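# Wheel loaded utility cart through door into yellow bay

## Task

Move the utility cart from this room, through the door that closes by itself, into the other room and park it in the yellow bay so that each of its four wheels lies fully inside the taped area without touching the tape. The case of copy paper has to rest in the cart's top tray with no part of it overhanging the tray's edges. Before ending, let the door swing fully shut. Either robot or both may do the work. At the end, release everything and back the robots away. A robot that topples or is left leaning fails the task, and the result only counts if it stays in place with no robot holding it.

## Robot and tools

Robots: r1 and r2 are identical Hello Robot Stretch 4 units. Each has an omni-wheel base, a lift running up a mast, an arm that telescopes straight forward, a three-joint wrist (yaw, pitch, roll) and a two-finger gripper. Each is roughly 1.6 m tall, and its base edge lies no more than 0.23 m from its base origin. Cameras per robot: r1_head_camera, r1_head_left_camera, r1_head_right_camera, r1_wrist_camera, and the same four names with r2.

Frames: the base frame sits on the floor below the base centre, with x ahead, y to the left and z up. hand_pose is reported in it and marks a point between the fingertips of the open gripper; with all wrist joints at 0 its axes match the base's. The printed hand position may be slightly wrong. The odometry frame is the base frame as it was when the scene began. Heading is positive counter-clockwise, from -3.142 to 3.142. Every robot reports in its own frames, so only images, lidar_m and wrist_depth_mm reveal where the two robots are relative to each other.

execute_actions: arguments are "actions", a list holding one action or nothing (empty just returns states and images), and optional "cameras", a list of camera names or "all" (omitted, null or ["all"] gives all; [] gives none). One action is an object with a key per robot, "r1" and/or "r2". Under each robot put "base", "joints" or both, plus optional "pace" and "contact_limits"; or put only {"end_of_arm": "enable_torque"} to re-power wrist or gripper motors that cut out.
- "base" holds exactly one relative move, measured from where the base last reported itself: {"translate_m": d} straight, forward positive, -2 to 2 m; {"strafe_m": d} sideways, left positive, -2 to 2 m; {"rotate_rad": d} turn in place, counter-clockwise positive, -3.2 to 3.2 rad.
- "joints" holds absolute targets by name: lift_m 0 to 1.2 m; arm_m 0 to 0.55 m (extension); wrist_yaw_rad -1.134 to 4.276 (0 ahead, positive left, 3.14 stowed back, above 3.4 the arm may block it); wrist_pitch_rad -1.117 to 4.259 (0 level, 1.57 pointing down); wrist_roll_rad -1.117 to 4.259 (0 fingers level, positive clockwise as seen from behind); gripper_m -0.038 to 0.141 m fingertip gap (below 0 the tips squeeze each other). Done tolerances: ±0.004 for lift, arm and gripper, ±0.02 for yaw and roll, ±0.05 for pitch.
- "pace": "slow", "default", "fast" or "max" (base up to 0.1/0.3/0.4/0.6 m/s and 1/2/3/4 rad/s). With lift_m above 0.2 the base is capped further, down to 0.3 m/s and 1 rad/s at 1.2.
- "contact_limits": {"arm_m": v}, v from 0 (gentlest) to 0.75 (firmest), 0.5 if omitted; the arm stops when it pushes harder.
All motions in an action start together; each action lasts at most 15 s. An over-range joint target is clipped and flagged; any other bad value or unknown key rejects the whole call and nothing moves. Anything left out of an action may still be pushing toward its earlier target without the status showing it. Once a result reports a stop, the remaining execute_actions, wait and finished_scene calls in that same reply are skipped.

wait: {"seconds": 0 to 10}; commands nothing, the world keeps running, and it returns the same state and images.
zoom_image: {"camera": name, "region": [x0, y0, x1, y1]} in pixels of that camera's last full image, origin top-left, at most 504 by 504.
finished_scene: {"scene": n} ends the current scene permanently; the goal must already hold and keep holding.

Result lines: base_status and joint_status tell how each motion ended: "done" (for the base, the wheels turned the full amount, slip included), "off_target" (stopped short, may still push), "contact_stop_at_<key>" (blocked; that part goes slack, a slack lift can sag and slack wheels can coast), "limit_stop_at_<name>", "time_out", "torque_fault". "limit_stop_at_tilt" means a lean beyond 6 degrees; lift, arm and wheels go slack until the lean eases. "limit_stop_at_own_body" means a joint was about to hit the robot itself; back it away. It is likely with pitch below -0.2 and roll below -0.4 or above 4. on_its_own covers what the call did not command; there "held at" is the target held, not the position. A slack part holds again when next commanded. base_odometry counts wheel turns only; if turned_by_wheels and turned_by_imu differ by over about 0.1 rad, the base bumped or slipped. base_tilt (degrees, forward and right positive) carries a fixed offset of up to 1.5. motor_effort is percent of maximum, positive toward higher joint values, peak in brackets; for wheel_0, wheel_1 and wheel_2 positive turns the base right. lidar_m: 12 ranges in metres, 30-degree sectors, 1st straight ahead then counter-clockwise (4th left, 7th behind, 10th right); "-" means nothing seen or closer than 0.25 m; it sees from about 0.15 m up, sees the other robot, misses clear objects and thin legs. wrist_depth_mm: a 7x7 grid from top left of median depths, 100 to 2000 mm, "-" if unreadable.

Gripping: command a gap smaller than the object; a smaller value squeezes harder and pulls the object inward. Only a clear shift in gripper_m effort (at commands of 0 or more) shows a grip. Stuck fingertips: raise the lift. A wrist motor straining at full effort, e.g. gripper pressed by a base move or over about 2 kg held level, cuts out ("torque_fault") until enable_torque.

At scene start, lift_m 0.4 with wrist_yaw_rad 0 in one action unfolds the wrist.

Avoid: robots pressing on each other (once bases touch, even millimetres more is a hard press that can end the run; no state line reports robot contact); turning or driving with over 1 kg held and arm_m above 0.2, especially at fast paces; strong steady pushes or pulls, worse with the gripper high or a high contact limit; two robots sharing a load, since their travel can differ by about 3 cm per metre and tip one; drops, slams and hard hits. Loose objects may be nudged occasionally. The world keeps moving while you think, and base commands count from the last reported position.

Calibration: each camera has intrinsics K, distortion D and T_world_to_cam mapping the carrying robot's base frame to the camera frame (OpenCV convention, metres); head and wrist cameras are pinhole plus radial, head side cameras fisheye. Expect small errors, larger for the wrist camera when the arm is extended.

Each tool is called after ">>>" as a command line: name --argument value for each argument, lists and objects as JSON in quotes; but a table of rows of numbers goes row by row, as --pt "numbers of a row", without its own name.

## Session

>>> execute_actions --actions '[]'

Scene clock: 0.00 s.
r1.base_odometry: x=+0.000 y=+0.000 heading=+0.000 (m, m, rad; r1's odometry frame)
r1.turned_by_wheels: +0.000 (rad since the last result)
r1.turned_by_imu: +0.000 (rad since the last result)
r1.base_tilt: forward=-0.8 right=-1.3 (deg)
r1.lidar_m: 1.22 0.71 0.60 0.61 0.72 1.32 2.13 2.49 4.10 1.67 2.54 3.67
r1.base_status: not commanded
r1.joint_positions: lift_m=+0.267 arm_m=+0.000 wrist_yaw_rad=+3.187 wrist_pitch_rad=-0.012 wrist_roll_rad=-0.004 gripper_m=+0.057
r1.joint_status: not commanded
r1.motor_effort: lift_m=+18 arm_m=-1 wrist_yaw_rad=+0 wrist_pitch_rad=-9 wrist_roll_rad=-1 gripper_m=-4 wheel_0=+0 wheel_1=+0 wheel_2=+0 (%)
r1.hand_pose: x=-0.1216 y=+0.0743 z=+0.4488 quat_wxyz=(-0.023, +0.006, -0.002, +1.000) (m; r1's base frame)
r1.wrist_depth_mm: - 142 196 - - - 1661 / - 107 141 - - - 1661 / - 110 140 - - - 1708 / - 131 156 - - - 1661 / 213 - - - - 1983 1576 / 217 1756 200 1863 214 1921 1576 / 222 1078 1138 149 1118 1229 1229
r2.base_odometry: x=+0.000 y=+0.000 heading=+0.000 (m, m, rad; r2's odometry frame)
r2.turned_by_wheels: +0.000 (rad since the last result)
r2.turned_by_imu: +0.000 (rad since the last result)
r2.base_tilt: forward=+0.0 right=-0.3 (deg)
r2.lidar_m: 2.36 2.38 1.73 1.53 1.55 1.88 2.36 2.37 2.55 1.17 1.19 2.63
r2.base_status: not commanded
r2.joint_positions: lift_m=+0.171 arm_m=+0.001 wrist_yaw_rad=+3.083 wrist_pitch_rad=-0.006 wrist_roll_rad=-0.009 gripper_m=+0.057
r2.joint_status: not commanded
r2.motor_effort: lift_m=+18 arm_m=+0 wrist_yaw_rad=+2 wrist_pitch_rad=-7 wrist_roll_rad=+0 gripper_m=-3 wheel_0=-1 wheel_1=+0 wheel_2=+0 (%)
r2.hand_pose: x=-0.1105 y=+0.1042 z=+0.3512 quat_wxyz=(+0.029, +0.003, -0.005, +1.000) (m; r2's base frame)
r2.wrist_depth_mm: - 141 - - - - 1464 / - 134 - - - - 1499 / 105 141 234 - - - 1576 / 122 144 - - - - 1576 / 1863 - - - - 1863 1537 / 1182 1182 204 1160 946 1078 1060 / 831 809 809 - 831 759 778
pictures: r1_head_camera, r1_head_left_camera, r1_head_right_camera, r1_wrist_camera, r2_head_camera, r2_head_left_camera, r2_head_right_camera, r2_wrist_camera
camera_calibration (this result's frames):
r1_wrist_camera: T_world_to_cam=[[-0.0509214, 0.997472, 0.0495695, -0.101284], [-0.0696389, 0.0459667, -0.996513, 0.509095], [-0.996272, -0.0541958, 0.0671221, 0.0769827], [0, 0, 0, 1]] pos_world=[0.106991, 0.081799, 0.507173]
r2_wrist_camera: T_world_to_cam=[[0.0571426, 0.99831, -0.0106113, -0.0946998], [0.0418765, -0.013016, -0.999038, 0.403577], [-0.997487, 0.0566432, -0.0425495, 0.130674], [0, 0, 0, 1]] pos_world=[0.118857, 0.0923909, 0.407744]
Images, in order (width x height): r1_head_camera 420x560, r1_head_left_camera 420x672, r1_head_right_camera 420x672, r1_wrist_camera 616x392, r2_head_camera 420x560, r2_head_left_camera 420x672, r2_head_right_camera 420x672, r2_wrist_camera 616x392.

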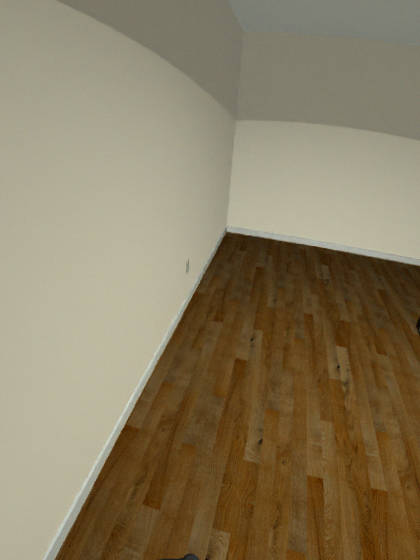

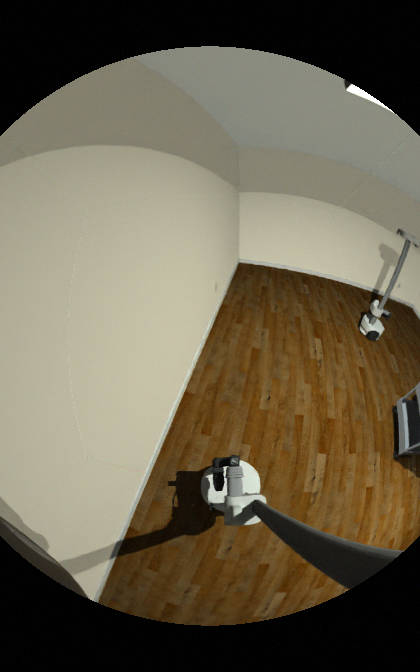

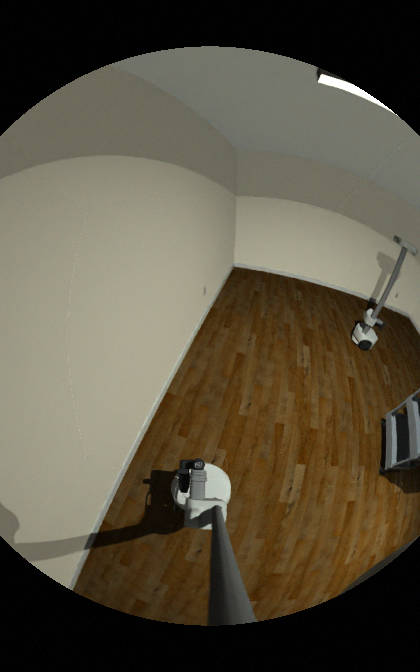

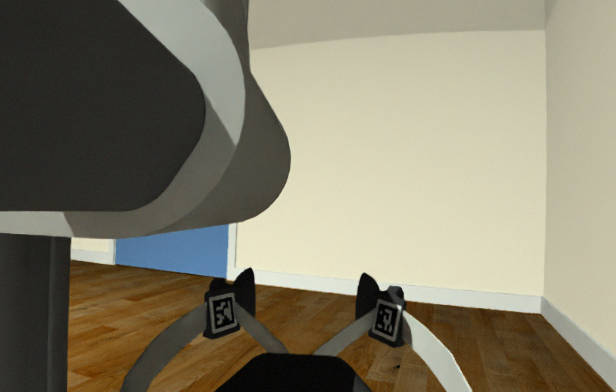

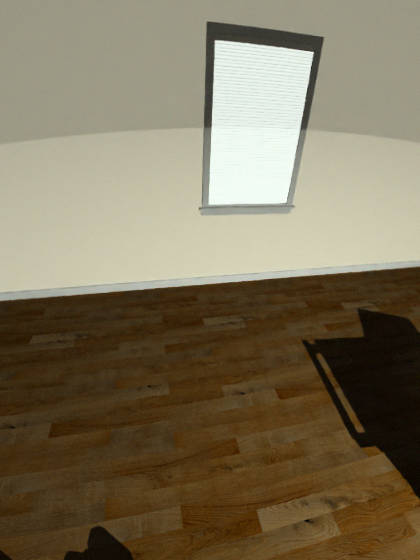

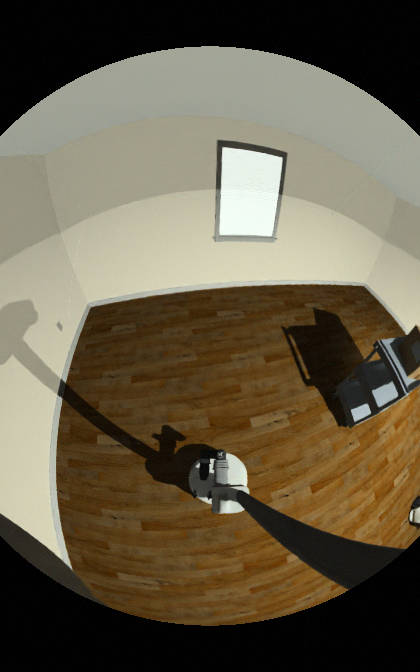

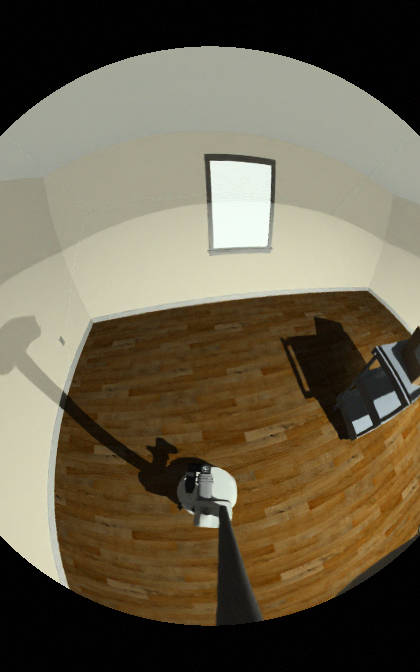

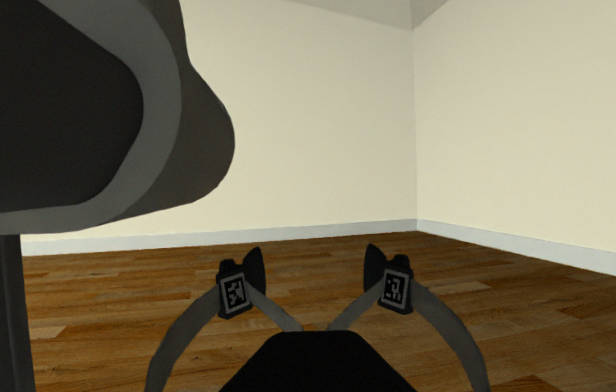

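>>> execute_actions --actions '[{"r1":{"base":{"rotate_rad":2.83},"joints":{"lift_m":0.76,"wrist_yaw_rad":0,"gripper_m":0.12}},"r2":{"base":{"rotate_rad":-1.375},"joints":{"lift_m":0.65,"wrist_yaw_rad":0}}}]' --cameras '["r1_head_left_camera","r2_head_camera","r1_wrist_camera"]'

Scene clock: 5.93 s.
r1.base_odometry: x=+0.000 y=+0.000 heading=+2.830 (m, m, rad; r1's odometry frame)
r1.turned_by_wheels: +2.830 (rad since the last result)
r1.turned_by_imu: +2.867 (rad since the last result)
r1.base_tilt: forward=-0.8 right=-1.2 (deg)
r1.lidar_m: 2.10 2.16 2.92 1.66 1.71 2.33 2.88 0.91 0.64 0.61 0.64 0.86
r1.base_status: done
r1.joint_positions: lift_m=+0.760 arm_m=+0.000 wrist_yaw_rad=+0.000 wrist_pitch_rad=-0.012 wrist_roll_rad=-0.004 gripper_m=+0.120
r1.joint_status: all done
r1.motor_effort: lift_m=+20(20) arm_m=+0(1) wrist_yaw_rad=+0(6) wrist_pitch_rad=-9(8) wrist_roll_rad=-3(1) gripper_m=-1(5) wheel_0=-2(8) wheel_1=+0(5) wheel_2=+0(8) (%)
r1.hand_pose: x=+0.4591 y=-0.0873 z=+0.9416 quat_wxyz=(+1.000, -0.002, -0.006, +0.000) (m; r1's base frame)
r1.wrist_depth_mm: 1921 1921 1863 1921 1921 1138 768 / 1921 1921 1921 1808 1921 1138 778 / 1863 1921 1863 1921 1921 1118 768 / 1863 1863 1921 1921 1983 1138 759 / 1863 1863 1863 1921 1863 1078 759 / 1863 1808 1863 1863 222 946 750 / 1863 1863 1808 144 1921 960 741
r2.base_odometry: x=+0.000 y=+0.000 heading=-1.374 (m, m, rad; r2's odometry frame)
r2.turned_by_wheels: -1.374 (rad since the last result)
r2.turned_by_imu: -1.386 (rad since the last result)
r2.base_tilt: forward=+0.0 right=-0.2 (deg)
r2.lidar_m: 1.18 1.26 2.41 2.36 2.14 1.57 1.53 1.59 2.25 2.37 2.46 2.52
r2.base_status: done
r2.joint_positions: lift_m=+0.650 arm_m=+0.001 wrist_yaw_rad=+0.000 wrist_pitch_rad=-0.006 wrist_roll_rad=-0.009 gripper_m=+0.057
r2.joint_status: all done
r2.motor_effort: lift_m=+21(22) arm_m=+0(0) wrist_yaw_rad=+2(2) wrist_pitch_rad=-6(7) wrist_roll_rad=+1(1) gripper_m=-2(3) wheel_0=+3(7) wheel_1=+1(8) wheel_2=+3(11) (%)
r2.hand_pose: x=+0.4608 y=-0.0874 z=+0.8296 quat_wxyz=(+1.000, -0.005, -0.003, +0.000) (m; r2's base frame)
r2.wrist_depth_mm: - - - - - - - / - - - - - - - / - - 1336 - - - - / - - 1042 1576 - - - / - - - - - - - / - - 204 1397 - - - / 1756 1756 1430 - 1756 1618 1618
pictures: r1_head_left_camera, r1_wrist_camera, r2_head_camera
camera_calibration (this result's frames):
r1_wrist_camera: T_world_to_cam=[[0.00595775, -0.998753, 0.0495695, -0.135414], [0.0674999, -0.0490556, -0.996513, 0.976811], [0.997701, 0.00928291, 0.0671235, -0.296178], [0, 0, 0, 1]] pos_world=[0.230369, -0.0845777, 0.999997]
Images, in order (width x height): r1_head_left_camera 420x672, r1_wrist_camera 616x392, r2_head_camera 420x560.

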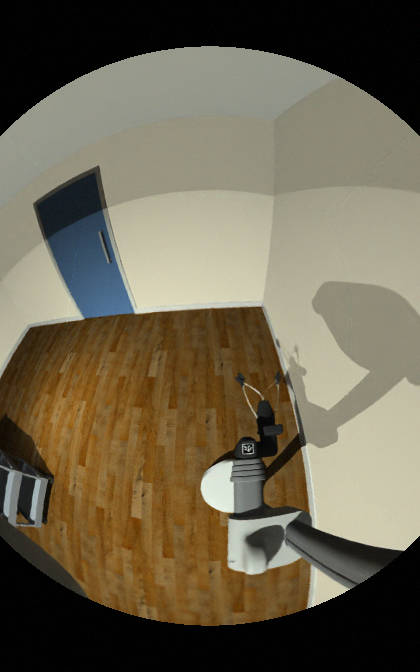

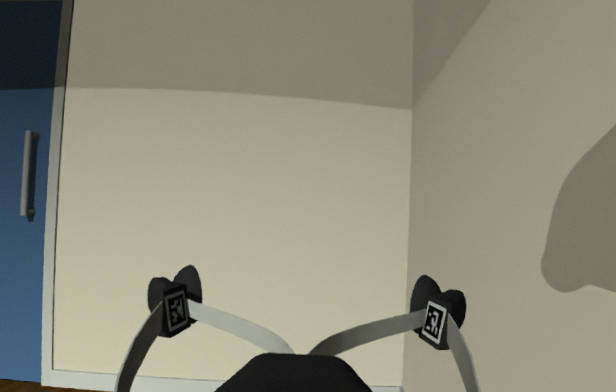

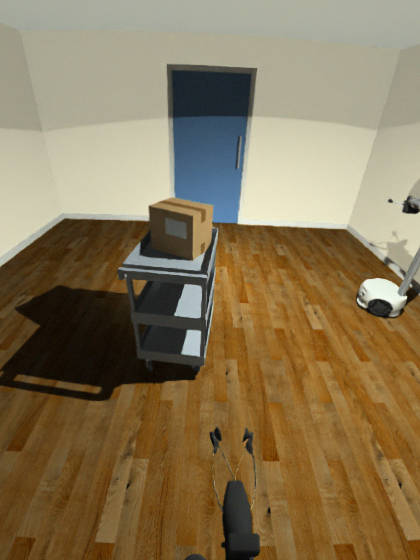

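>>> execute_actions --actions '[{"r1":{"base":{"translate_m":1.05},"pace":"fast"},"r2":{"base":{"strafe_m":-1.0},"pace":"fast","joints":{"wrist_roll_rad":1.57,"gripper_m":0.14}}}]' --cameras '[]'

>>> execute_actions --actions '[{"r1":{"base":{"strafe_m":1.42},"pace":"fast","joints":{"lift_m":0.87,"arm_m":0.3}},"r2":{"base":{"translate_m":1.5},"pace":"fast"}}]' --cameras '["r1_head_camera","r1_wrist_camera","r2_head_left_camera"]'

Scene clock: 14.40 s.
r1.base_odometry: x=-1.000 y=+0.322 heading=+2.830 (m, m, rad; r1's odometry frame)
r1.turned_by_wheels: +0.000 (rad since the last result)
r1.turned_by_imu: +0.001 (rad since the last result)
r1.base_tilt: forward=-0.8 right=-1.3 (deg)
r1.lidar_m: 1.05 1.08 1.47 3.77 2.16 2.36 2.68 0.87 0.60 0.56 0.60 0.81
r1.base_status: done
r1.joint_positions: lift_m=+0.760 arm_m=+0.000 wrist_yaw_rad=+0.000 wrist_pitch_rad=-0.012 wrist_roll_rad=-0.004 gripper_m=+0.120
r1.joint_status: not commanded
r1.motor_effort: lift_m=+19(20) arm_m=-1(1) wrist_yaw_rad=+1(0) wrist_pitch_rad=-9(9) wrist_roll_rad=+0(0) gripper_m=-3(1) wheel_0=+1(7) wheel_1=+0(6) wheel_2=+1(13) (%)
r1.hand_pose: x=+0.4590 y=-0.0874 z=+0.9416 quat_wxyz=(+1.000, -0.002, -0.006, +0.000) (m; r1's base frame)
r1.wrist_depth_mm: 854 854 854 854 854 878 723 / 842 854 854 854 854 866 732 / 854 854 854 854 854 854 732 / 842 842 842 854 854 842 723 / 831 842 842 842 842 854 715 / 831 831 831 831 222 854 699 / 831 831 842 144 842 842 691
r2.base_odometry: x=-0.981 y=-0.195 heading=-1.375 (m, m, rad; r2's odometry frame)
r2.turned_by_wheels: +0.000 (rad since the last result)
r2.turned_by_imu: -0.007 (rad since the last result)
r2.base_tilt: forward=+0.1 right=-0.1 (deg)
r2.lidar_m: 3.06 1.53 1.71 3.34 2.17 1.62 1.53 1.62 1.40 1.35 1.41 1.97
r2.base_status: done
r2.joint_positions: lift_m=+0.650 arm_m=+0.001 wrist_yaw_rad=+0.000 wrist_pitch_rad=-0.006 wrist_roll_rad=+1.570 gripper_m=+0.140
r2.joint_status: all done
r2.motor_effort: lift_m=+21(21) arm_m=+0(0) wrist_yaw_rad=+0(1) wrist_pitch_rad=-7(8) wrist_roll_rad=+2(5) gripper_m=-1(0) wheel_0=-2(13) wheel_1=+0(11) wheel_2=+0(2) (%)
r2.hand_pose: x=+0.4608 y=-0.0874 z=+0.8296 quat_wxyz=(+0.708, +0.707, -0.002, +0.002) (m; r2's base frame)
r2.wrist_depth_mm: - - - - - 1618 1118 / - - - - - 1661 1138 / - - - - - 1708 1160 / - - - - - 1661 1160 / - - - - - 1537 1160 / - - - - - 1499 1182 / - - - - - 1618 1182
pictures: none
No camera images: the call's "cameras" was empty. Leave "cameras" out to get every camera's image.

Scene clock: 19.47 s.
r1.base_odometry: x=-1.435 y=-1.030 heading=+2.830 (m, m, rad; r1's odometry frame)
r1.turned_by_wheels: +0.000 (rad since the last result)
r1.turned_by_imu: +0.000 (rad since the last result)
r1.base_tilt: forward=-0.9 right=-1.2 (deg)
r1.lidar_m: 0.94 1.04 1.41 2.74 2.82 1.43 1.39 1.46 2.10 1.99 1.51 1.06
r1.base_status: done
r1.joint_positions: lift_m=+0.870 arm_m=+0.299 wrist_yaw_rad=+0.000 wrist_pitch_rad=-0.013 wrist_roll_rad=-0.004 gripper_m=+0.120
r1.joint_status: all done
r1.motor_effort: lift_m=+19(22) arm_m=+6(6) wrist_yaw_rad=+0(2) wrist_pitch_rad=-7(7) wrist_roll_rad=-1(3) gripper_m=-1(1) wheel_0=+1(12) wheel_1=-2(10) wheel_2=+0(2) (%)
r1.hand_pose: x=+0.7583 y=-0.0874 z=+1.0517 quat_wxyz=(+1.000, -0.002, -0.006, +0.000) (m; r1's base frame)
r1.wrist_depth_mm: 512 517 517 512 517 517 521 / 508 512 512 512 517 517 517 / 504 508 508 512 508 517 517 / 504 504 508 508 508 512 512 / 504 500 504 508 504 508 512 / 500 504 504 500 222 508 508 / 500 500 496 143 500 508 508
r2.base_odometry: x=-0.688 y=-1.666 heading=-1.374 (m, m, rad; r2's odometry frame)
r2.turned_by_wheels: +0.000 (rad since the last result)
r2.turned_by_imu: -0.003 (rad since the last result)
r2.base_tilt: forward=+0.1 right=-0.2 (deg)
r2.lidar_m: 1.67 1.60 0.91 0.88 0.97 3.12 3.06 1.97 1.44 1.36 1.45 1.99
r2.base_status: done
r2.joint_positions: lift_m=+0.650 arm_m=+0.001 wrist_yaw_rad=+0.000 wrist_pitch_rad=-0.006 wrist_roll_rad=+1.570 gripper_m=+0.140
r2.joint_status: not commanded
r2.motor_effort: lift_m=+20(21) arm_m=+0(0) wrist_yaw_rad=+2(1) wrist_pitch_rad=-8(8) wrist_roll_rad=+1(2) gripper_m=+1(1) wheel_0=+1(7) wheel_1=+0(7) wheel_2=+2(15) (%)
r2.hand_pose: x=+0.4608 y=-0.0874 z=+0.8297 quat_wxyz=(+0.708, +0.707, -0.002, +0.002) (m; r2's base frame)
r2.wrist_depth_mm: - - - - - 1618 1118 / - - - - - 1661 1138 / - - - - - 1661 1138 / - - - - - 1708 1160 / - - - - - 1464 1182 / - - - - - 1397 1182 / - 1537 1397 - - 1336 1182
pictures: r1_head_camera, r1_wrist_camera, r2_head_left_camera
camera_calibration (this result's frames):
r1_wrist_camera: T_world_to_cam=[[0.00580493, -0.998754, 0.0495703, -0.142582], [0.0676378, -0.0490655, -0.996503, 1.06622], [0.997693, 0.00913745, 0.0672687, -0.602265], [0, 0, 0, 1]] pos_world=[0.529586, -0.0845864, 1.11007]
Images, in order (width x height): r1_head_camera 420x560, r1_wrist_camera 616x392, r2_head_left_camera 420x672.

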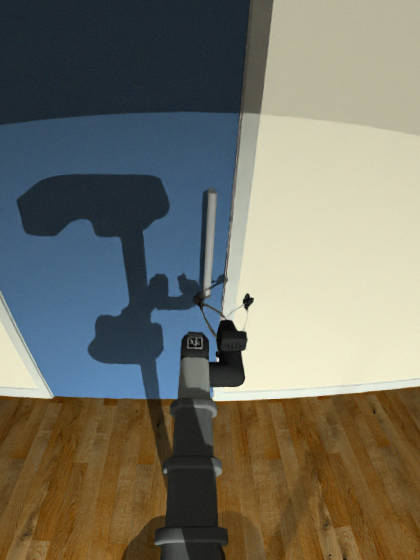

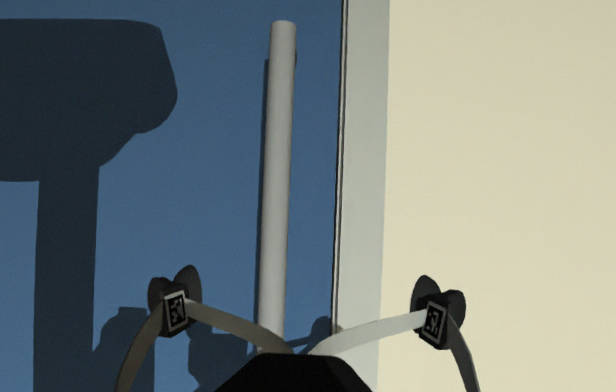

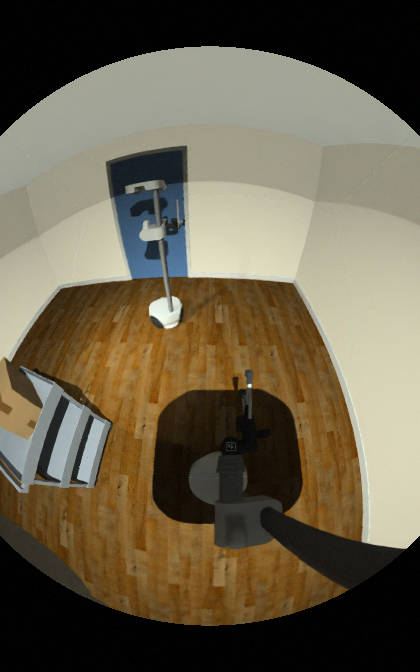

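>>> execute_actions --actions '[{"r1":{"base":{"strafe_m":0.036},"joints":{"arm_m":0.53,"lift_m":0.85}},"r2":{"base":{"rotate_rad":-3.11},"pace":"fast"}}]' --cameras '[]'

>>> execute_actions --actions '[{"r1":{"joints":{"gripper_m":-0.03}},"r2":{"base":{"translate_m":-0.5},"pace":"fast"}}]' --cameras '["r1_wrist_camera"]'

>>> execute_actions --actions '[{"r1":{"base":{"translate_m":-0.17},"pace":"slow"},"r2":{"base":{"translate_m":-0.48}}}]' --cameras '["r1_wrist_camera","r2_head_right_camera"]'

Scene clock: 25.70 s.
r1.base_odometry: x=-1.446 y=-1.064 heading=+2.830 (m, m, rad; r1's odometry frame)
r1.turned_by_wheels: +0.000 (rad since the last result)
r1.turned_by_imu: +0.000 (rad since the last result)
r1.base_tilt: forward=-0.8 right=-1.2 (deg)
r1.lidar_m: 0.94 1.03 1.41 2.70 2.78 1.42 1.40 1.62 2.14 2.03 1.52 1.06
r1.base_status: done
r1.joint_positions: lift_m=+0.850 arm_m=+0.529 wrist_yaw_rad=+0.000 wrist_pitch_rad=-0.013 wrist_roll_rad=-0.004 gripper_m=+0.120
r1.joint_status: all done
r1.motor_effort: lift_m=+15(17) arm_m=+6(7) wrist_yaw_rad=+0(1) wrist_pitch_rad=-7(8) wrist_roll_rad=-3(0) gripper_m=-1(3) wheel_0=-2(11) wheel_1=+0(9) wheel_2=+0(1) (%)
r1.hand_pose: x=+0.9883 y=-0.0874 z=+1.0320 quat_wxyz=(+1.000, -0.002, -0.006, +0.000) (m; r1's base frame)
r1.wrist_depth_mm: 279 279 281 204 283 267 283 / 279 279 281 203 282 270 282 / 277 278 278 203 279 267 283 / 277 277 278 204 279 266 281 / 276 276 277 202 278 266 279 / 274 276 276 200 223 265 277 / 273 274 274 144 278 264 277
r2.base_odometry: x=-0.688 y=-1.666 heading=+1.799 (m, m, rad; r2's odometry frame)
r2.turned_by_wheels: -3.110 (rad since the last result)
r2.turned_by_imu: -3.133 (rad since the last result)
r2.base_tilt: forward=+0.0 right=-0.3 (deg)
r2.lidar_m: 3.02 1.82 1.41 1.37 1.45 2.14 1.63 1.63 0.90 0.89 3.56 3.11
r2.base_status: done
r2.joint_positions: lift_m=+0.650 arm_m=+0.001 wrist_yaw_rad=+0.000 wrist_pitch_rad=-0.006 wrist_roll_rad=+1.570 gripper_m=+0.140
r2.joint_status: not commanded
r2.motor_effort: lift_m=+19(20) arm_m=-1(0) wrist_yaw_rad=+0(0) wrist_pitch_rad=-8(7) wrist_roll_rad=+2(3) gripper_m=+0(3) wheel_0=+1(8) wheel_1=+0(10) wheel_2=+1(9) (%)
r2.hand_pose: x=+0.4608 y=-0.0875 z=+0.8298 quat_wxyz=(+0.708, +0.707, -0.002, +0.002) (m; r2's base frame)
r2.wrist_depth_mm: - - - - - 1618 1138 / - - - - - 1661 1138 / - - - - - 1756 1160 / - - - - - 1708 1160 / - - - - - 1499 1182 / - - - - - 1499 1205 / - - - - - 1618 1205
pictures: none
No camera images: the call's "cameras" was empty. Leave "cameras" out to get every camera's image.

Scene clock: 28.27 s.
r1.base_odometry: x=-1.446 y=-1.064 heading=+2.830 (m, m, rad; r1's odometry frame)
r1.turned_by_wheels: +0.001 (rad since the last result)
r1.turned_by_imu: +0.001 (rad since the last result)
r1.base_tilt: forward=-0.8 right=-1.2 (deg)
r1.lidar_m: 0.93 1.03 1.40 2.69 2.79 1.41 1.39 1.16 2.13 2.04 1.50 1.06
r1.base_status: not commanded
r1.joint_positions: lift_m=+0.850 arm_m=+0.529 wrist_yaw_rad=+0.007 wrist_pitch_rad=-0.013 wrist_roll_rad=-0.004 gripper_m=-0.029
r1.joint_status: all done
r1.on_its_own: wrist_yaw_rad is at rest, and its effort (-20) is outside its rest range (-13 to +13)
r1.motor_effort: lift_m=+15(15) arm_m=+4(6) wrist_yaw_rad=-20(23) wrist_pitch_rad=-9(8) wrist_roll_rad=-1(1) gripper_m=-20(24) wheel_0=+1(2) wheel_1=+2(2) wheel_2=+3(3) (%)
r1.hand_pose: x=+0.9893 y=-0.0854 z=+1.0320 quat_wxyz=(+1.000, -0.002, -0.006, +0.003) (m; r1's base frame)
r1.wrist_depth_mm: 270 268 268 190 266 266 278 / 270 268 268 190 264 265 278 / 267 267 267 188 265 265 278 / 266 266 266 186 263 263 276 / 265 265 264 185 263 262 276 / 265 264 186 185 193 262 274 / 263 211 263 181 259 263 273
r2.base_odometry: x=-0.575 y=-2.153 heading=+1.799 (m, m, rad; r2's odometry frame)
r2.turned_by_wheels: +0.000 (rad since the last result)
r2.turned_by_imu: -0.001 (rad since the last result)
r2.base_tilt: forward=+0.0 right=-0.2 (deg)
r2.lidar_m: 3.51 1.90 1.44 1.40 1.51 2.18 1.34 1.15 3.40 0.86 0.90 3.59
r2.base_status: done
r2.joint_positions: lift_m=+0.650 arm_m=+0.001 wrist_yaw_rad=+0.000 wrist_pitch_rad=-0.006 wrist_roll_rad=+1.570 gripper_m=+0.140
r2.joint_status: not commanded
r2.motor_effort: lift_m=+19(19) arm_m=+0(0) wrist_yaw_rad=+1(2) wrist_pitch_rad=-6(6) wrist_roll_rad=+3(2) gripper_m=-2(3) wheel_0=-3(9) wheel_1=-1(7) wheel_2=+1(12) (%)
r2.hand_pose: x=+0.4608 y=-0.0874 z=+0.8298 quat_wxyz=(+0.708, +0.707, -0.002, +0.002) (m; r2's base frame)
r2.wrist_depth_mm: - - - - - 1618 1118 / - - - - - 1661 1138 / - - - - - 1661 1138 / - - - - - 1708 1138 / - - - - - 1499 1160 / - - - - - 1499 1182 / - - - - - 1708 1182
pictures: r1_wrist_camera
camera_calibration (this result's frames):
r1_wrist_camera: T_world_to_cam=[[0.0125924, -0.998691, 0.0495707, -0.147696], [0.0679285, -0.0486057, -0.996506, 1.03082], [0.997611, 0.0159157, 0.0672275, -0.830715], [0, 0, 0, 1]] pos_world=[0.760569, -0.0841782, 1.09038]
Images, in order (width x height): r1_wrist_camera 616x392.

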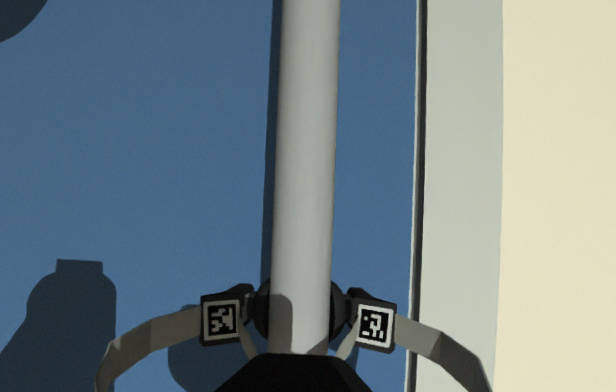

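Scene clock: 31.33 s.
r1.base_odometry: x=-1.285 y=-1.116 heading=+2.833 (m, m, rad; r1's odometry frame)
r1.turned_by_wheels: +0.003 (rad since the last result)
r1.turned_by_imu: +0.007 (rad since the last result)
r1.base_tilt: forward=-0.9 right=-1.3 (deg)
r1.lidar_m: 0.91 1.10 1.65 2.69 2.79 1.23 1.22 0.62 0.61 2.04 1.73 1.24
r1.base_status: done
r1.joint_positions: lift_m=+0.850 arm_m=+0.529 wrist_yaw_rad=+0.021 wrist_pitch_rad=-0.012 wrist_roll_rad=-0.004 gripper_m=-0.029
r1.joint_status: not commanded
r1.on_its_own: wrist_yaw_rad is at rest, and its effort (-59) is outside its rest range (-13 to +13)
r1.motor_effort: lift_m=+15(15) arm_m=+4(4) wrist_yaw_rad=-59(59) wrist_pitch_rad=-7(7) wrist_roll_rad=-2(2) gripper_m=-19(23) wheel_0=+15(15) wheel_1=+6(6) wheel_2=+18(25) (%)
r1.hand_pose: x=+0.9904 y=-0.0814 z=+1.0320 quat_wxyz=(+1.000, -0.002, -0.006, +0.010) (m; r1's base frame)
r1.wrist_depth_mm: 314 296 277 182 250 442 439 / 314 294 276 181 248 439 439 / 310 290 273 180 248 439 439 / 307 289 273 181 247 439 433 / 307 287 270 181 245 433 433 / 304 286 182 181 240 433 433 / 303 277 267 175 238 433 427
r2.base_odometry: x=-0.467 y=-2.621 heading=+1.799 (m, m, rad; r2's odometry frame)
r2.turned_by_wheels: +0.000 (rad since the last result)
r2.turned_by_imu: -0.001 (rad since the last result)
r2.base_tilt: forward=+0.0 right=-0.2 (deg)
r2.lidar_m: 3.99 1.93 1.47 1.44 1.53 1.81 1.61 0.61 0.63 3.29 1.00 1.31
r2.base_status: done
r2.joint_positions: lift_m=+0.650 arm_m=+0.001 wrist_yaw_rad=+0.000 wrist_pitch_rad=-0.006 wrist_roll_rad=+1.570 gripper_m=+0.140
r2.joint_status: not commanded
r2.motor_effort: lift_m=+19(19) arm_m=+0(1) wrist_yaw_rad=+2(1) wrist_pitch_rad=-7(8) wrist_roll_rad=+3(2) gripper_m=-3(1) wheel_0=-2(7) wheel_1=+0(6) wheel_2=+1(11) (%)
r2.hand_pose: x=+0.4608 y=-0.0874 z=+0.8298 quat_wxyz=(+0.708, +0.707, -0.002, +0.002) (m; r2's base frame)
r2.wrist_depth_mm: - - - - - 1618 1118 / - - - - - 1661 1160 / - - - - - 1661 1160 / - - - - - 1708 1182 / - - - - - 1537 1160 / - - - - - 1537 1182 / - - - - - 1661 1205
pictures: r1_wrist_camera, r2_head_right_camera
camera_calibration (this result's frames):
r1_wrist_camera: T_world_to_cam=[[0.0263301, -0.998423, 0.0495713, -0.157317], [0.0685337, -0.0476689, -0.996509, 1.0304], [0.997301, 0.0296355, 0.0671705, -0.83045], [0, 0, 0, 1]] pos_world=[0.761734, -0.0833399, 1.09038]
Images, in order (width x height): r1_wrist_camera 616x392, r2_head_right_camera 420x672.

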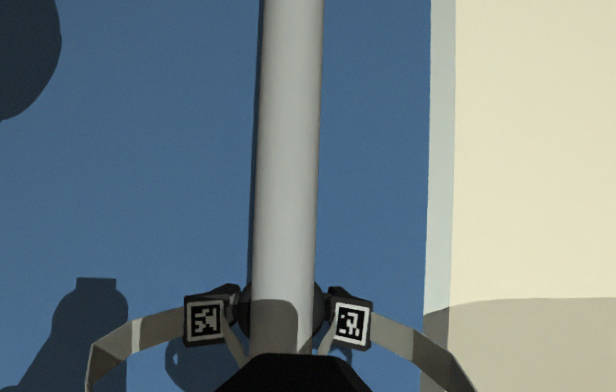

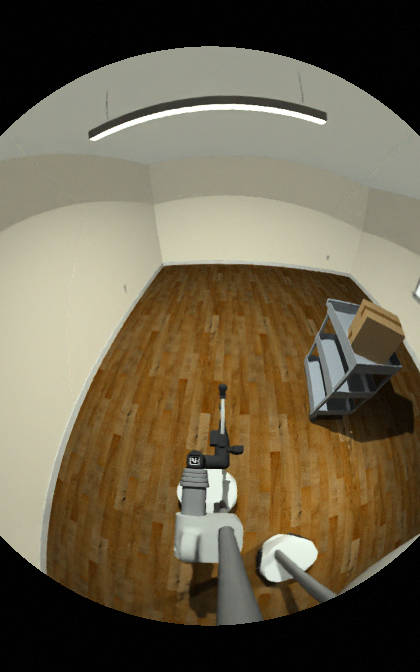

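>>> execute_actions --actions '[{"r1":{"base":{"strafe_m":0.07},"pace":"slow","joints":{"arm_m":0.45}},"r2":{"base":{"rotate_rad":-0.065}}}]' --cameras '[]'

>>> execute_actions --actions '[{"r1":{"base":{"strafe_m":0.065},"joints":{"arm_m":0.38,"wrist_yaw_rad":-0.1}}}]' --cameras '[]'

>>> execute_actions --actions '[{"r1":{"base":{"strafe_m":0.085},"joints":{"arm_m":0.31,"wrist_yaw_rad":-0.25}}}]' --cameras '["r1_wrist_camera"]'

Scene clock: 37.93 s.
r1.base_odometry: x=-1.306 y=-1.182 heading=+2.832 (m, m, rad; r1's odometry frame)
r1.turned_by_wheels: -0.002 (rad since the last result)
r1.turned_by_imu: -0.003 (rad since the last result)
r1.base_tilt: forward=-0.8 right=-1.2 (deg)
r1.lidar_m: 0.84 1.07 1.65 2.62 2.70 1.24 1.22 0.70 0.66 2.11 1.72 1.24
r1.base_status: done
r1.joint_positions: lift_m=+0.850 arm_m=+0.451 wrist_yaw_rad=-0.011 wrist_pitch_rad=-0.012 wrist_roll_rad=-0.004 gripper_m=-0.030
r1.joint_status: all done
r1.on_its_own: wrist_yaw_rad is at rest, and its effort (+32) is outside its rest range (-13 to +13)
r1.motor_effort: lift_m=+15(15) arm_m=-7(14) wrist_yaw_rad=+32(59) wrist_pitch_rad=-10(8) wrist_roll_rad=-1(1) gripper_m=-17(24) wheel_0=-14(15) wheel_1=-2(10) wheel_2=-6(18) (%)
r1.hand_pose: x=+0.9096 y=-0.0905 z=+1.0320 quat_wxyz=(+1.000, -0.002, -0.006, -0.005) (m; r1's base frame)
r1.wrist_depth_mm: 329 306 282 180 245 535 539 / 325 301 282 178 243 535 539 / 325 298 278 176 241 530 535 / 324 298 277 174 239 535 535 / 320 297 276 174 242 530 530 / 319 294 187 174 197 525 525 / 315 289 272 170 236 193 530
r2.base_odometry: x=-0.467 y=-2.621 heading=+1.734 (m, m, rad; r2's odometry frame)
r2.turned_by_wheels: -0.065 (rad since the last result)
r2.turned_by_imu: -0.067 (rad since the last result)
r2.base_tilt: forward=+0.1 right=-0.2 (deg)
r2.lidar_m: 3.99 2.06 1.50 1.44 1.50 1.86 1.76 0.66 0.66 3.28 1.02 1.21
r2.base_status: done
r2.joint_positions: lift_m=+0.650 arm_m=+0.001 wrist_yaw_rad=+0.000 wrist_pitch_rad=-0.006 wrist_roll_rad=+1.570 gripper_m=+0.140
r2.joint_status: not commanded
r2.motor_effort: lift_m=+19(19) arm_m=+0(0) wrist_yaw_rad=+1(1) wrist_pitch_rad=-7(6) wrist_roll_rad=+3(2) gripper_m=+2(1) wheel_0=+3(4) wheel_1=+1(5) wheel_2=+1(8) (%)
r2.hand_pose: x=+0.4608 y=-0.0874 z=+0.8298 quat_wxyz=(+0.708, +0.707, -0.002, +0.002) (m; r2's base frame)
r2.wrist_depth_mm: - - - - - 1618 1118 / - - - - - 1661 1138 / - - - - - 1661 1182 / - - - - - 1708 1182 / - - - - - 1499 1182 / - - - - - 1499 1182 / - - - - - 1618 1160
pictures: none
No camera images: the call's "cameras" was empty. Leave "cameras" out to get every camera's image.

Scene clock: 39.17 s.
r1.base_odometry: x=-1.326 y=-1.244 heading=+2.830 (m, m, rad; r1's odometry frame)
r1.turned_by_wheels: -0.002 (rad since the last result)
r1.turned_by_imu: -0.003 (rad since the last result)
r1.base_tilt: forward=-0.9 right=-1.2 (deg)
r1.lidar_m: 0.76 1.02 1.65 2.56 2.64 1.22 1.21 0.78 0.71 2.16 1.74 0.84
r1.base_status: done
r1.joint_positions: lift_m=+0.850 arm_m=+0.381 wrist_yaw_rad=-0.113 wrist_pitch_rad=-0.012 wrist_roll_rad=-0.004 gripper_m=-0.030
r1.joint_status: all done
r1.on_its_own: wrist_yaw_rad is at rest, and its effort (+38) is outside its rest range (-13 to +13)
r1.motor_effort: lift_m=+15(15) arm_m=-5(15) wrist_yaw_rad=+38(38) wrist_pitch_rad=-9(11) wrist_roll_rad=-2(0) gripper_m=-17(25) wheel_0=-11(16) wheel_1=-6(10) wheel_2=-7(6) (%)
r1.hand_pose: x=+0.8286 y=-0.1194 z=+1.0319 quat_wxyz=(+0.998, -0.003, -0.006, -0.056) (m; r1's base frame)
r1.wrist_depth_mm: 312 287 265 163 230 654 676 / 310 286 265 162 229 647 676 / 306 283 263 160 229 654 676 / 304 281 262 159 227 647 661 / 303 279 259 158 226 640 668 / 301 278 254 158 193 640 668 / 297 277 254 156 223 640 661
r2.base_odometry: x=-0.467 y=-2.621 heading=+1.734 (m, m, rad; r2's odometry frame)
r2.turned_by_wheels: +0.000 (rad since the last result)
r2.turned_by_imu: +0.000 (rad since the last result)
r2.base_tilt: forward=+0.1 right=-0.2 (deg)
r2.lidar_m: 3.99 2.06 1.52 1.43 1.50 1.85 1.77 0.75 0.73 3.28 1.02 1.21
r2.base_status: not commanded
r2.joint_positions: lift_m=+0.650 arm_m=+0.001 wrist_yaw_rad=+0.000 wrist_pitch_rad=-0.006 wrist_roll_rad=+1.570 gripper_m=+0.140
r2.joint_status: not commanded
r2.motor_effort: lift_m=+19(19) arm_m=+0(1) wrist_yaw_rad=+1(0) wrist_pitch_rad=-8(8) wrist_roll_rad=+3(3) gripper_m=-2(2) wheel_0=+3(3) wheel_1=+1(1) wheel_2=+1(0) (%)
r2.hand_pose: x=+0.4608 y=-0.0874 z=+0.8298 quat_wxyz=(+0.708, +0.707, -0.002, +0.002) (m; r2's base frame)
r2.wrist_depth_mm: - - - - - 1576 1098 / - - - - - 1661 1138 / - - - - - 1661 1160 / - - - - - 1708 1182 / - - - - - 1464 1182 / - - - - - 1499 1160 / - - - - - 1708 1160
pictures: none
No camera images: the call's "cameras" was empty. Leave "cameras" out to get every camera's image.

Scene clock: 40.53 s.
r1.base_odometry: x=-1.352 y=-1.325 heading=+2.828 (m, m, rad; r1's odometry frame)
r1.turned_by_wheels: -0.002 (rad since the last result)
r1.turned_by_imu: -0.001 (rad since the last result)
r1.base_tilt: forward=-0.9 right=-1.1 (deg)
r1.lidar_m: 0.66 1.02 1.62 2.48 2.56 1.23 1.18 0.93 0.78 2.26 1.74 0.72
r1.base_status: done
r1.joint_positions: lift_m=+0.850 arm_m=+0.311 wrist_yaw_rad=-0.264 wrist_pitch_rad=-0.012 wrist_roll_rad=-0.004 gripper_m=-0.030
r1.joint_status: all done
r1.on_its_own: wrist_yaw_rad is at rest, and its effort (+41) is outside its rest range (-13 to +13)
r1.motor_effort: lift_m=+16(16) arm_m=-5(10) wrist_yaw_rad=+41(50) wrist_pitch_rad=-10(13) wrist_roll_rad=+0(3) gripper_m=-12(20) wheel_0=-12(14) wheel_1=-3(10) wheel_2=-8(13) (%)
r1.hand_pose: x=+0.7374 y=-0.1597 z=+1.0319 quat_wxyz=(+0.991, -0.003, -0.006, -0.132) (m; r1's base frame)
r1.wrist_depth_mm: 306 286 268 176 237 842 904 / 303 283 266 173 236 831 891 / 300 282 266 171 236 831 904 / 297 281 264 168 236 820 891 / 297 279 263 167 235 820 904 / 294 278 258 166 185 820 904 / 293 277 256 161 229 820 891
r2.base_odometry: x=-0.467 y=-2.621 heading=+1.734 (m, m, rad; r2's odometry frame)
r2.turned_by_wheels: +0.000 (rad since the last result)
r2.turned_by_imu: -0.001 (rad since the last result)
r2.base_tilt: forward=+0.0 right=-0.2 (deg)
r2.lidar_m: 4.00 2.06 1.50 1.45 1.51 1.85 1.77 0.88 0.78 3.29 1.03 1.20
r2.base_status: not commanded
r2.joint_positions: lift_m=+0.650 arm_m=+0.001 wrist_yaw_rad=+0.000 wrist_pitch_rad=-0.006 wrist_roll_rad=+1.570 gripper_m=+0.140
r2.joint_status: not commanded
r2.motor_effort: lift_m=+19(19) arm_m=+0(0) wrist_yaw_rad=+1(0) wrist_pitch_rad=-7(6) wrist_roll_rad=+1(3) gripper_m=-1(1) wheel_0=+3(3) wheel_1=+1(1) wheel_2=+1(1) (%)
r2.hand_pose: x=+0.4608 y=-0.0874 z=+0.8298 quat_wxyz=(+0.708, +0.707, -0.002, +0.002) (m; r2's base frame)
r2.wrist_depth_mm: - - - - - 1618 1098 / - - - - - 1618 1118 / - - - - - 1708 1160 / - - - - - 1708 1160 / - - - - - 1499 1182 / - - - - - 1499 1160 / - - - - - 1661 1160
pictures: r1_wrist_camera
camera_calibration (this result's frames):
r1_wrist_camera: T_world_to_cam=[[-0.255253, -0.965603, 0.0495686, -0.0159149], [0.0523256, -0.0649874, -0.996513, 1.05315], [0.965457, -0.251769, 0.067114, -0.597145], [0, 0, 0, 1]] pos_world=[0.517349, -0.0972686, 1.09034]
Images, in order (width x height): r1_wrist_camera 616x392.

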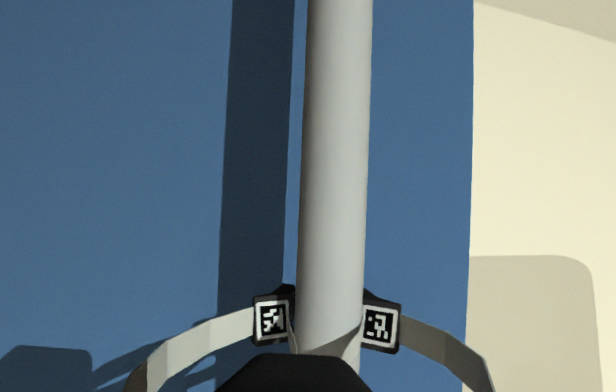

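Caged; continue with slightly less strafe.

>>> execute_actions --actions '[{"r1":{"base":{"strafe_m":0.082},"joints":{"arm_m":0.25,"wrist_yaw_rad":-0.4}},"r2":{"base":{"strafe_m":-0.08}}}]' --cameras '[]'

>>> execute_actions --actions '[{"r1":{"base":{"strafe_m":0.1},"joints":{"arm_m":0.19,"wrist_yaw_rad":-0.55}},"r2":{"base":{"strafe_m":-0.1}}}]' --cameras '[]'

>>> execute_actions --actions '[{"r1":{"base":{"strafe_m":0.115},"joints":{"arm_m":0.14,"wrist_yaw_rad":-0.7}},"r2":{"base":{"strafe_m":-0.12}}}]' --cameras '["r1_head_right_camera"]'

Scene clock: 46.77 s.
r1.base_odometry: x=-1.377 y=-1.403 heading=+2.826 (m, m, rad; r1's odometry frame)
r1.turned_by_wheels: -0.002 (rad since the last result)
r1.turned_by_imu: -0.001 (rad since the last result)
r1.base_tilt: forward=-0.8 right=-1.2 (deg)
r1.lidar_m: 0.68 1.02 1.65 2.40 2.47 1.24 1.20 0.92 0.79 2.33 1.72 0.59
r1.base_status: done
r1.joint_positions: lift_m=+0.850 arm_m=+0.251 wrist_yaw_rad=-0.410 wrist_pitch_rad=-0.012 wrist_roll_rad=-0.004 gripper_m=-0.030
r1.joint_status: all done
r1.on_its_own: wrist_yaw_rad is at rest, and its effort (+29) is outside its rest range (-13 to +13)
r1.motor_effort: lift_m=+16(16) arm_m=-5(13) wrist_yaw_rad=+29(46) wrist_pitch_rad=-9(10) wrist_roll_rad=+0(1) gripper_m=-18(22) wheel_0=-10(18) wheel_1=-4(11) wheel_2=-5(8) (%)
r1.hand_pose: x=+0.6515 y=-0.1952 z=+1.0319 quat_wxyz=(+0.979, -0.003, -0.006, -0.204) (m; r1's base frame)
r1.wrist_depth_mm: 293 278 266 172 239 1060 1255 / 291 277 265 170 239 1078 1205 / 289 276 262 169 238 1060 1205 / 287 274 262 167 236 1078 1205 / 286 272 259 166 236 1060 1205 / 285 270 256 167 231 1060 1205 / 282 268 255 163 234 1060 1205
r2.base_odometry: x=-0.388 y=-2.608 heading=+1.734 (m, m, rad; r2's odometry frame)
r2.turned_by_wheels: +0.000 (rad since the last result)
r2.turned_by_imu: -0.002 (rad since the last result)
r2.base_tilt: forward=-0.1 right=-0.1 (deg)
r2.lidar_m: 3.99 2.19 1.58 1.51 1.59 1.86 1.77 0.87 0.80 3.21 0.94 1.08
r2.base_status: done
r2.joint_positions: lift_m=+0.650 arm_m=+0.001 wrist_yaw_rad=+0.000 wrist_pitch_rad=-0.006 wrist_roll_rad=+1.570 gripper_m=+0.140
r2.joint_status: not commanded
r2.motor_effort: lift_m=+19(19) arm_m=+0(0) wrist_yaw_rad=+0(0) wrist_pitch_rad=-6(5) wrist_roll_rad=+2(1) gripper_m=+1(1) wheel_0=+2(9) wheel_1=+0(10) wheel_2=+0(2) (%)
r2.hand_pose: x=+0.4608 y=-0.0874 z=+0.8298 quat_wxyz=(+0.708, +0.707, -0.002, +0.002) (m; r2's base frame)
r2.wrist_depth_mm: - - - - - 1618 1118 / - - - - - 1661 1118 / - - - - - 1661 1160 / - - - - - 1708 1160 / - - - - - 1499 1182 / - - - - - 1499 1182 / - - - - - 1661 1160
pictures: none
No camera images: the call's "cameras" was empty. Leave "cameras" out to get every camera's image.

Scene clock: 48.23 s.
r1.base_odometry: x=-1.408 y=-1.498 heading=+2.825 (m, m, rad; r1's odometry frame)
r1.turned_by_wheels: -0.001 (rad since the last result)
r1.turned_by_imu: +0.001 (rad since the last result)
r1.base_tilt: forward=-0.9 right=-1.2 (deg)
r1.lidar_m: 0.65 1.03 1.64 2.29 2.38 3.17 1.18 0.91 0.78 2.43 1.72 0.53
r1.base_status: done
r1.joint_positions: lift_m=+0.850 arm_m=+0.191 wrist_yaw_rad=-0.560 wrist_pitch_rad=-0.012 wrist_roll_rad=-0.004 gripper_m=-0.030
r1.joint_status: all done
r1.on_its_own: wrist_yaw_rad is at rest, and its effort (+28) is outside its rest range (-13 to +13)
r1.motor_effort: lift_m=+16(16) arm_m=-5(8) wrist_yaw_rad=+28(66) wrist_pitch_rad=-10(9) wrist_roll_rad=+0(1) gripper_m=-16(21) wheel_0=-8(17) wheel_1=-2(14) wheel_2=-4(14) (%)
r1.hand_pose: x=+0.5599 y=-0.2272 z=+1.0319 quat_wxyz=(+0.961, -0.004, -0.005, -0.276) (m; r1's base frame)
r1.wrist_depth_mm: 287 274 264 171 242 1430 1808 / 285 273 262 169 240 1430 1808 / 285 272 259 168 239 1430 1808 / 282 271 257 168 239 1430 1863 / 281 268 256 168 238 1430 1808 / 279 268 254 167 234 1430 1808 / 276 266 254 163 235 1430 1863
r2.base_odometry: x=-0.289 y=-2.592 heading=+1.735 (m, m, rad; r2's odometry frame)
r2.turned_by_wheels: +0.000 (rad since the last result)
r2.turned_by_imu: -0.001 (rad since the last result)
r2.base_tilt: forward=+0.1 right=-0.2 (deg)
r2.lidar_m: 3.99 2.31 1.67 1.62 1.68 1.86 1.76 0.88 0.80 3.10 0.88 0.90
r2.base_status: done
r2.joint_positions: lift_m=+0.650 arm_m=+0.001 wrist_yaw_rad=+0.000 wrist_pitch_rad=-0.006 wrist_roll_rad=+1.570 gripper_m=+0.140
r2.joint_status: not commanded
r2.motor_effort: lift_m=+19(19) arm_m=-1(0) wrist_yaw_rad=+1(2) wrist_pitch_rad=-7(5) wrist_roll_rad=+3(2) gripper_m=+1(2) wheel_0=+1(10) wheel_1=+1(9) wheel_2=+0(2) (%)
r2.hand_pose: x=+0.4608 y=-0.0874 z=+0.8298 quat_wxyz=(+0.708, +0.707, -0.002, +0.002) (m; r2's base frame)
r2.wrist_depth_mm: - - - - - 1618 1098 / - - - - - 1618 1138 / - - - - - 1708 1160 / - - - - - 1708 1160 / - - - - - 1499 1160 / - - - - - 1537 1182 / - - - - - 1708 1182
pictures: none
No camera images: the call's "cameras" was empty. Leave "cameras" out to get every camera's image.

Scene clock: 49.80 s.
r1.base_odometry: x=-1.443 y=-1.607 heading=+2.824 (m, m, rad; r1's odometry frame)
r1.turned_by_wheels: -0.001 (rad since the last result)
r1.turned_by_imu: +0.004 (rad since the last result)
r1.base_tilt: forward=-0.8 right=-1.3 (deg)
r1.lidar_m: 0.60 1.18 1.63 2.17 2.25 3.00 1.18 0.92 0.78 2.53 1.70 0.44
r1.base_status: done
r1.joint_positions: lift_m=+0.850 arm_m=+0.141 wrist_yaw_rad=-0.710 wrist_pitch_rad=-0.012 wrist_roll_rad=-0.004 gripper_m=-0.030
r1.joint_status: all done
r1.on_its_own: wrist_yaw_rad is at rest, and its effort (+30) is outside its rest range (-13 to +13)
r1.motor_effort: lift_m=+16(16) arm_m=-5(17) wrist_yaw_rad=+30(73) wrist_pitch_rad=-10(10) wrist_roll_rad=-3(1) gripper_m=-17(23) wheel_0=-8(17) wheel_1=-1(11) wheel_2=-5(10) (%)
r1.hand_pose: x=+0.4734 y=-0.2544 z=+1.0319 quat_wxyz=(+0.938, -0.004, -0.005, -0.348) (m; r1's base frame)
r1.wrist_depth_mm: 283 273 263 172 243 - - / 282 271 260 170 242 - - / 279 268 258 168 240 - - / 278 266 257 167 238 - - / 277 265 256 167 239 - - / 274 266 252 167 234 - - / 273 264 252 163 236 - -
r2.base_odometry: x=-0.171 y=-2.572 heading=+1.735 (m, m, rad; r2's odometry frame)
r2.turned_by_wheels: +0.000 (rad since the last result)
r2.turned_by_imu: -0.001 (rad since the last result)
r2.base_tilt: forward=+0.0 right=-0.1 (deg)
r2.lidar_m: 3.99 2.47 1.81 1.74 1.81 1.84 1.77 0.85 0.79 2.99 0.85 0.80
r2.base_status: done
r2.joint_positions: lift_m=+0.650 arm_m=+0.001 wrist_yaw_rad=+0.000 wrist_pitch_rad=-0.006 wrist_roll_rad=+1.570 gripper_m=+0.140
r2.joint_status: not commanded
r2.motor_effort: lift_m=+19(19) arm_m=+0(0) wrist_yaw_rad=+1(2) wrist_pitch_rad=-5(7) wrist_roll_rad=+3(3) gripper_m=-2(0) wheel_0=+1(9) wheel_1=+1(9) wheel_2=+0(0) (%)
r2.hand_pose: x=+0.4608 y=-0.0874 z=+0.8298 quat_wxyz=(+0.708, +0.707, -0.002, +0.002) (m; r2's base frame)
r2.wrist_depth_mm: - - - - - 1576 1118 / - - - - - 1661 1138 / - - - - - 1661 1160 / - - - - - 1756 1160 / - - - - - 1464 1182 / - - - - - 1499 1160 / - - - - - 1661 1182
pictures: r1_head_right_camera
Images, in order (width x height): r1_head_right_camera 420x672.

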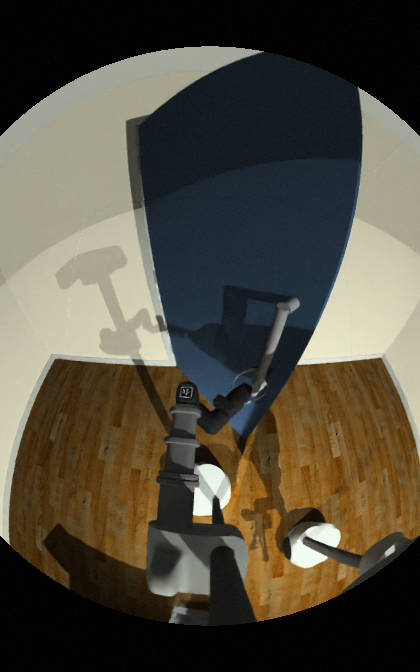

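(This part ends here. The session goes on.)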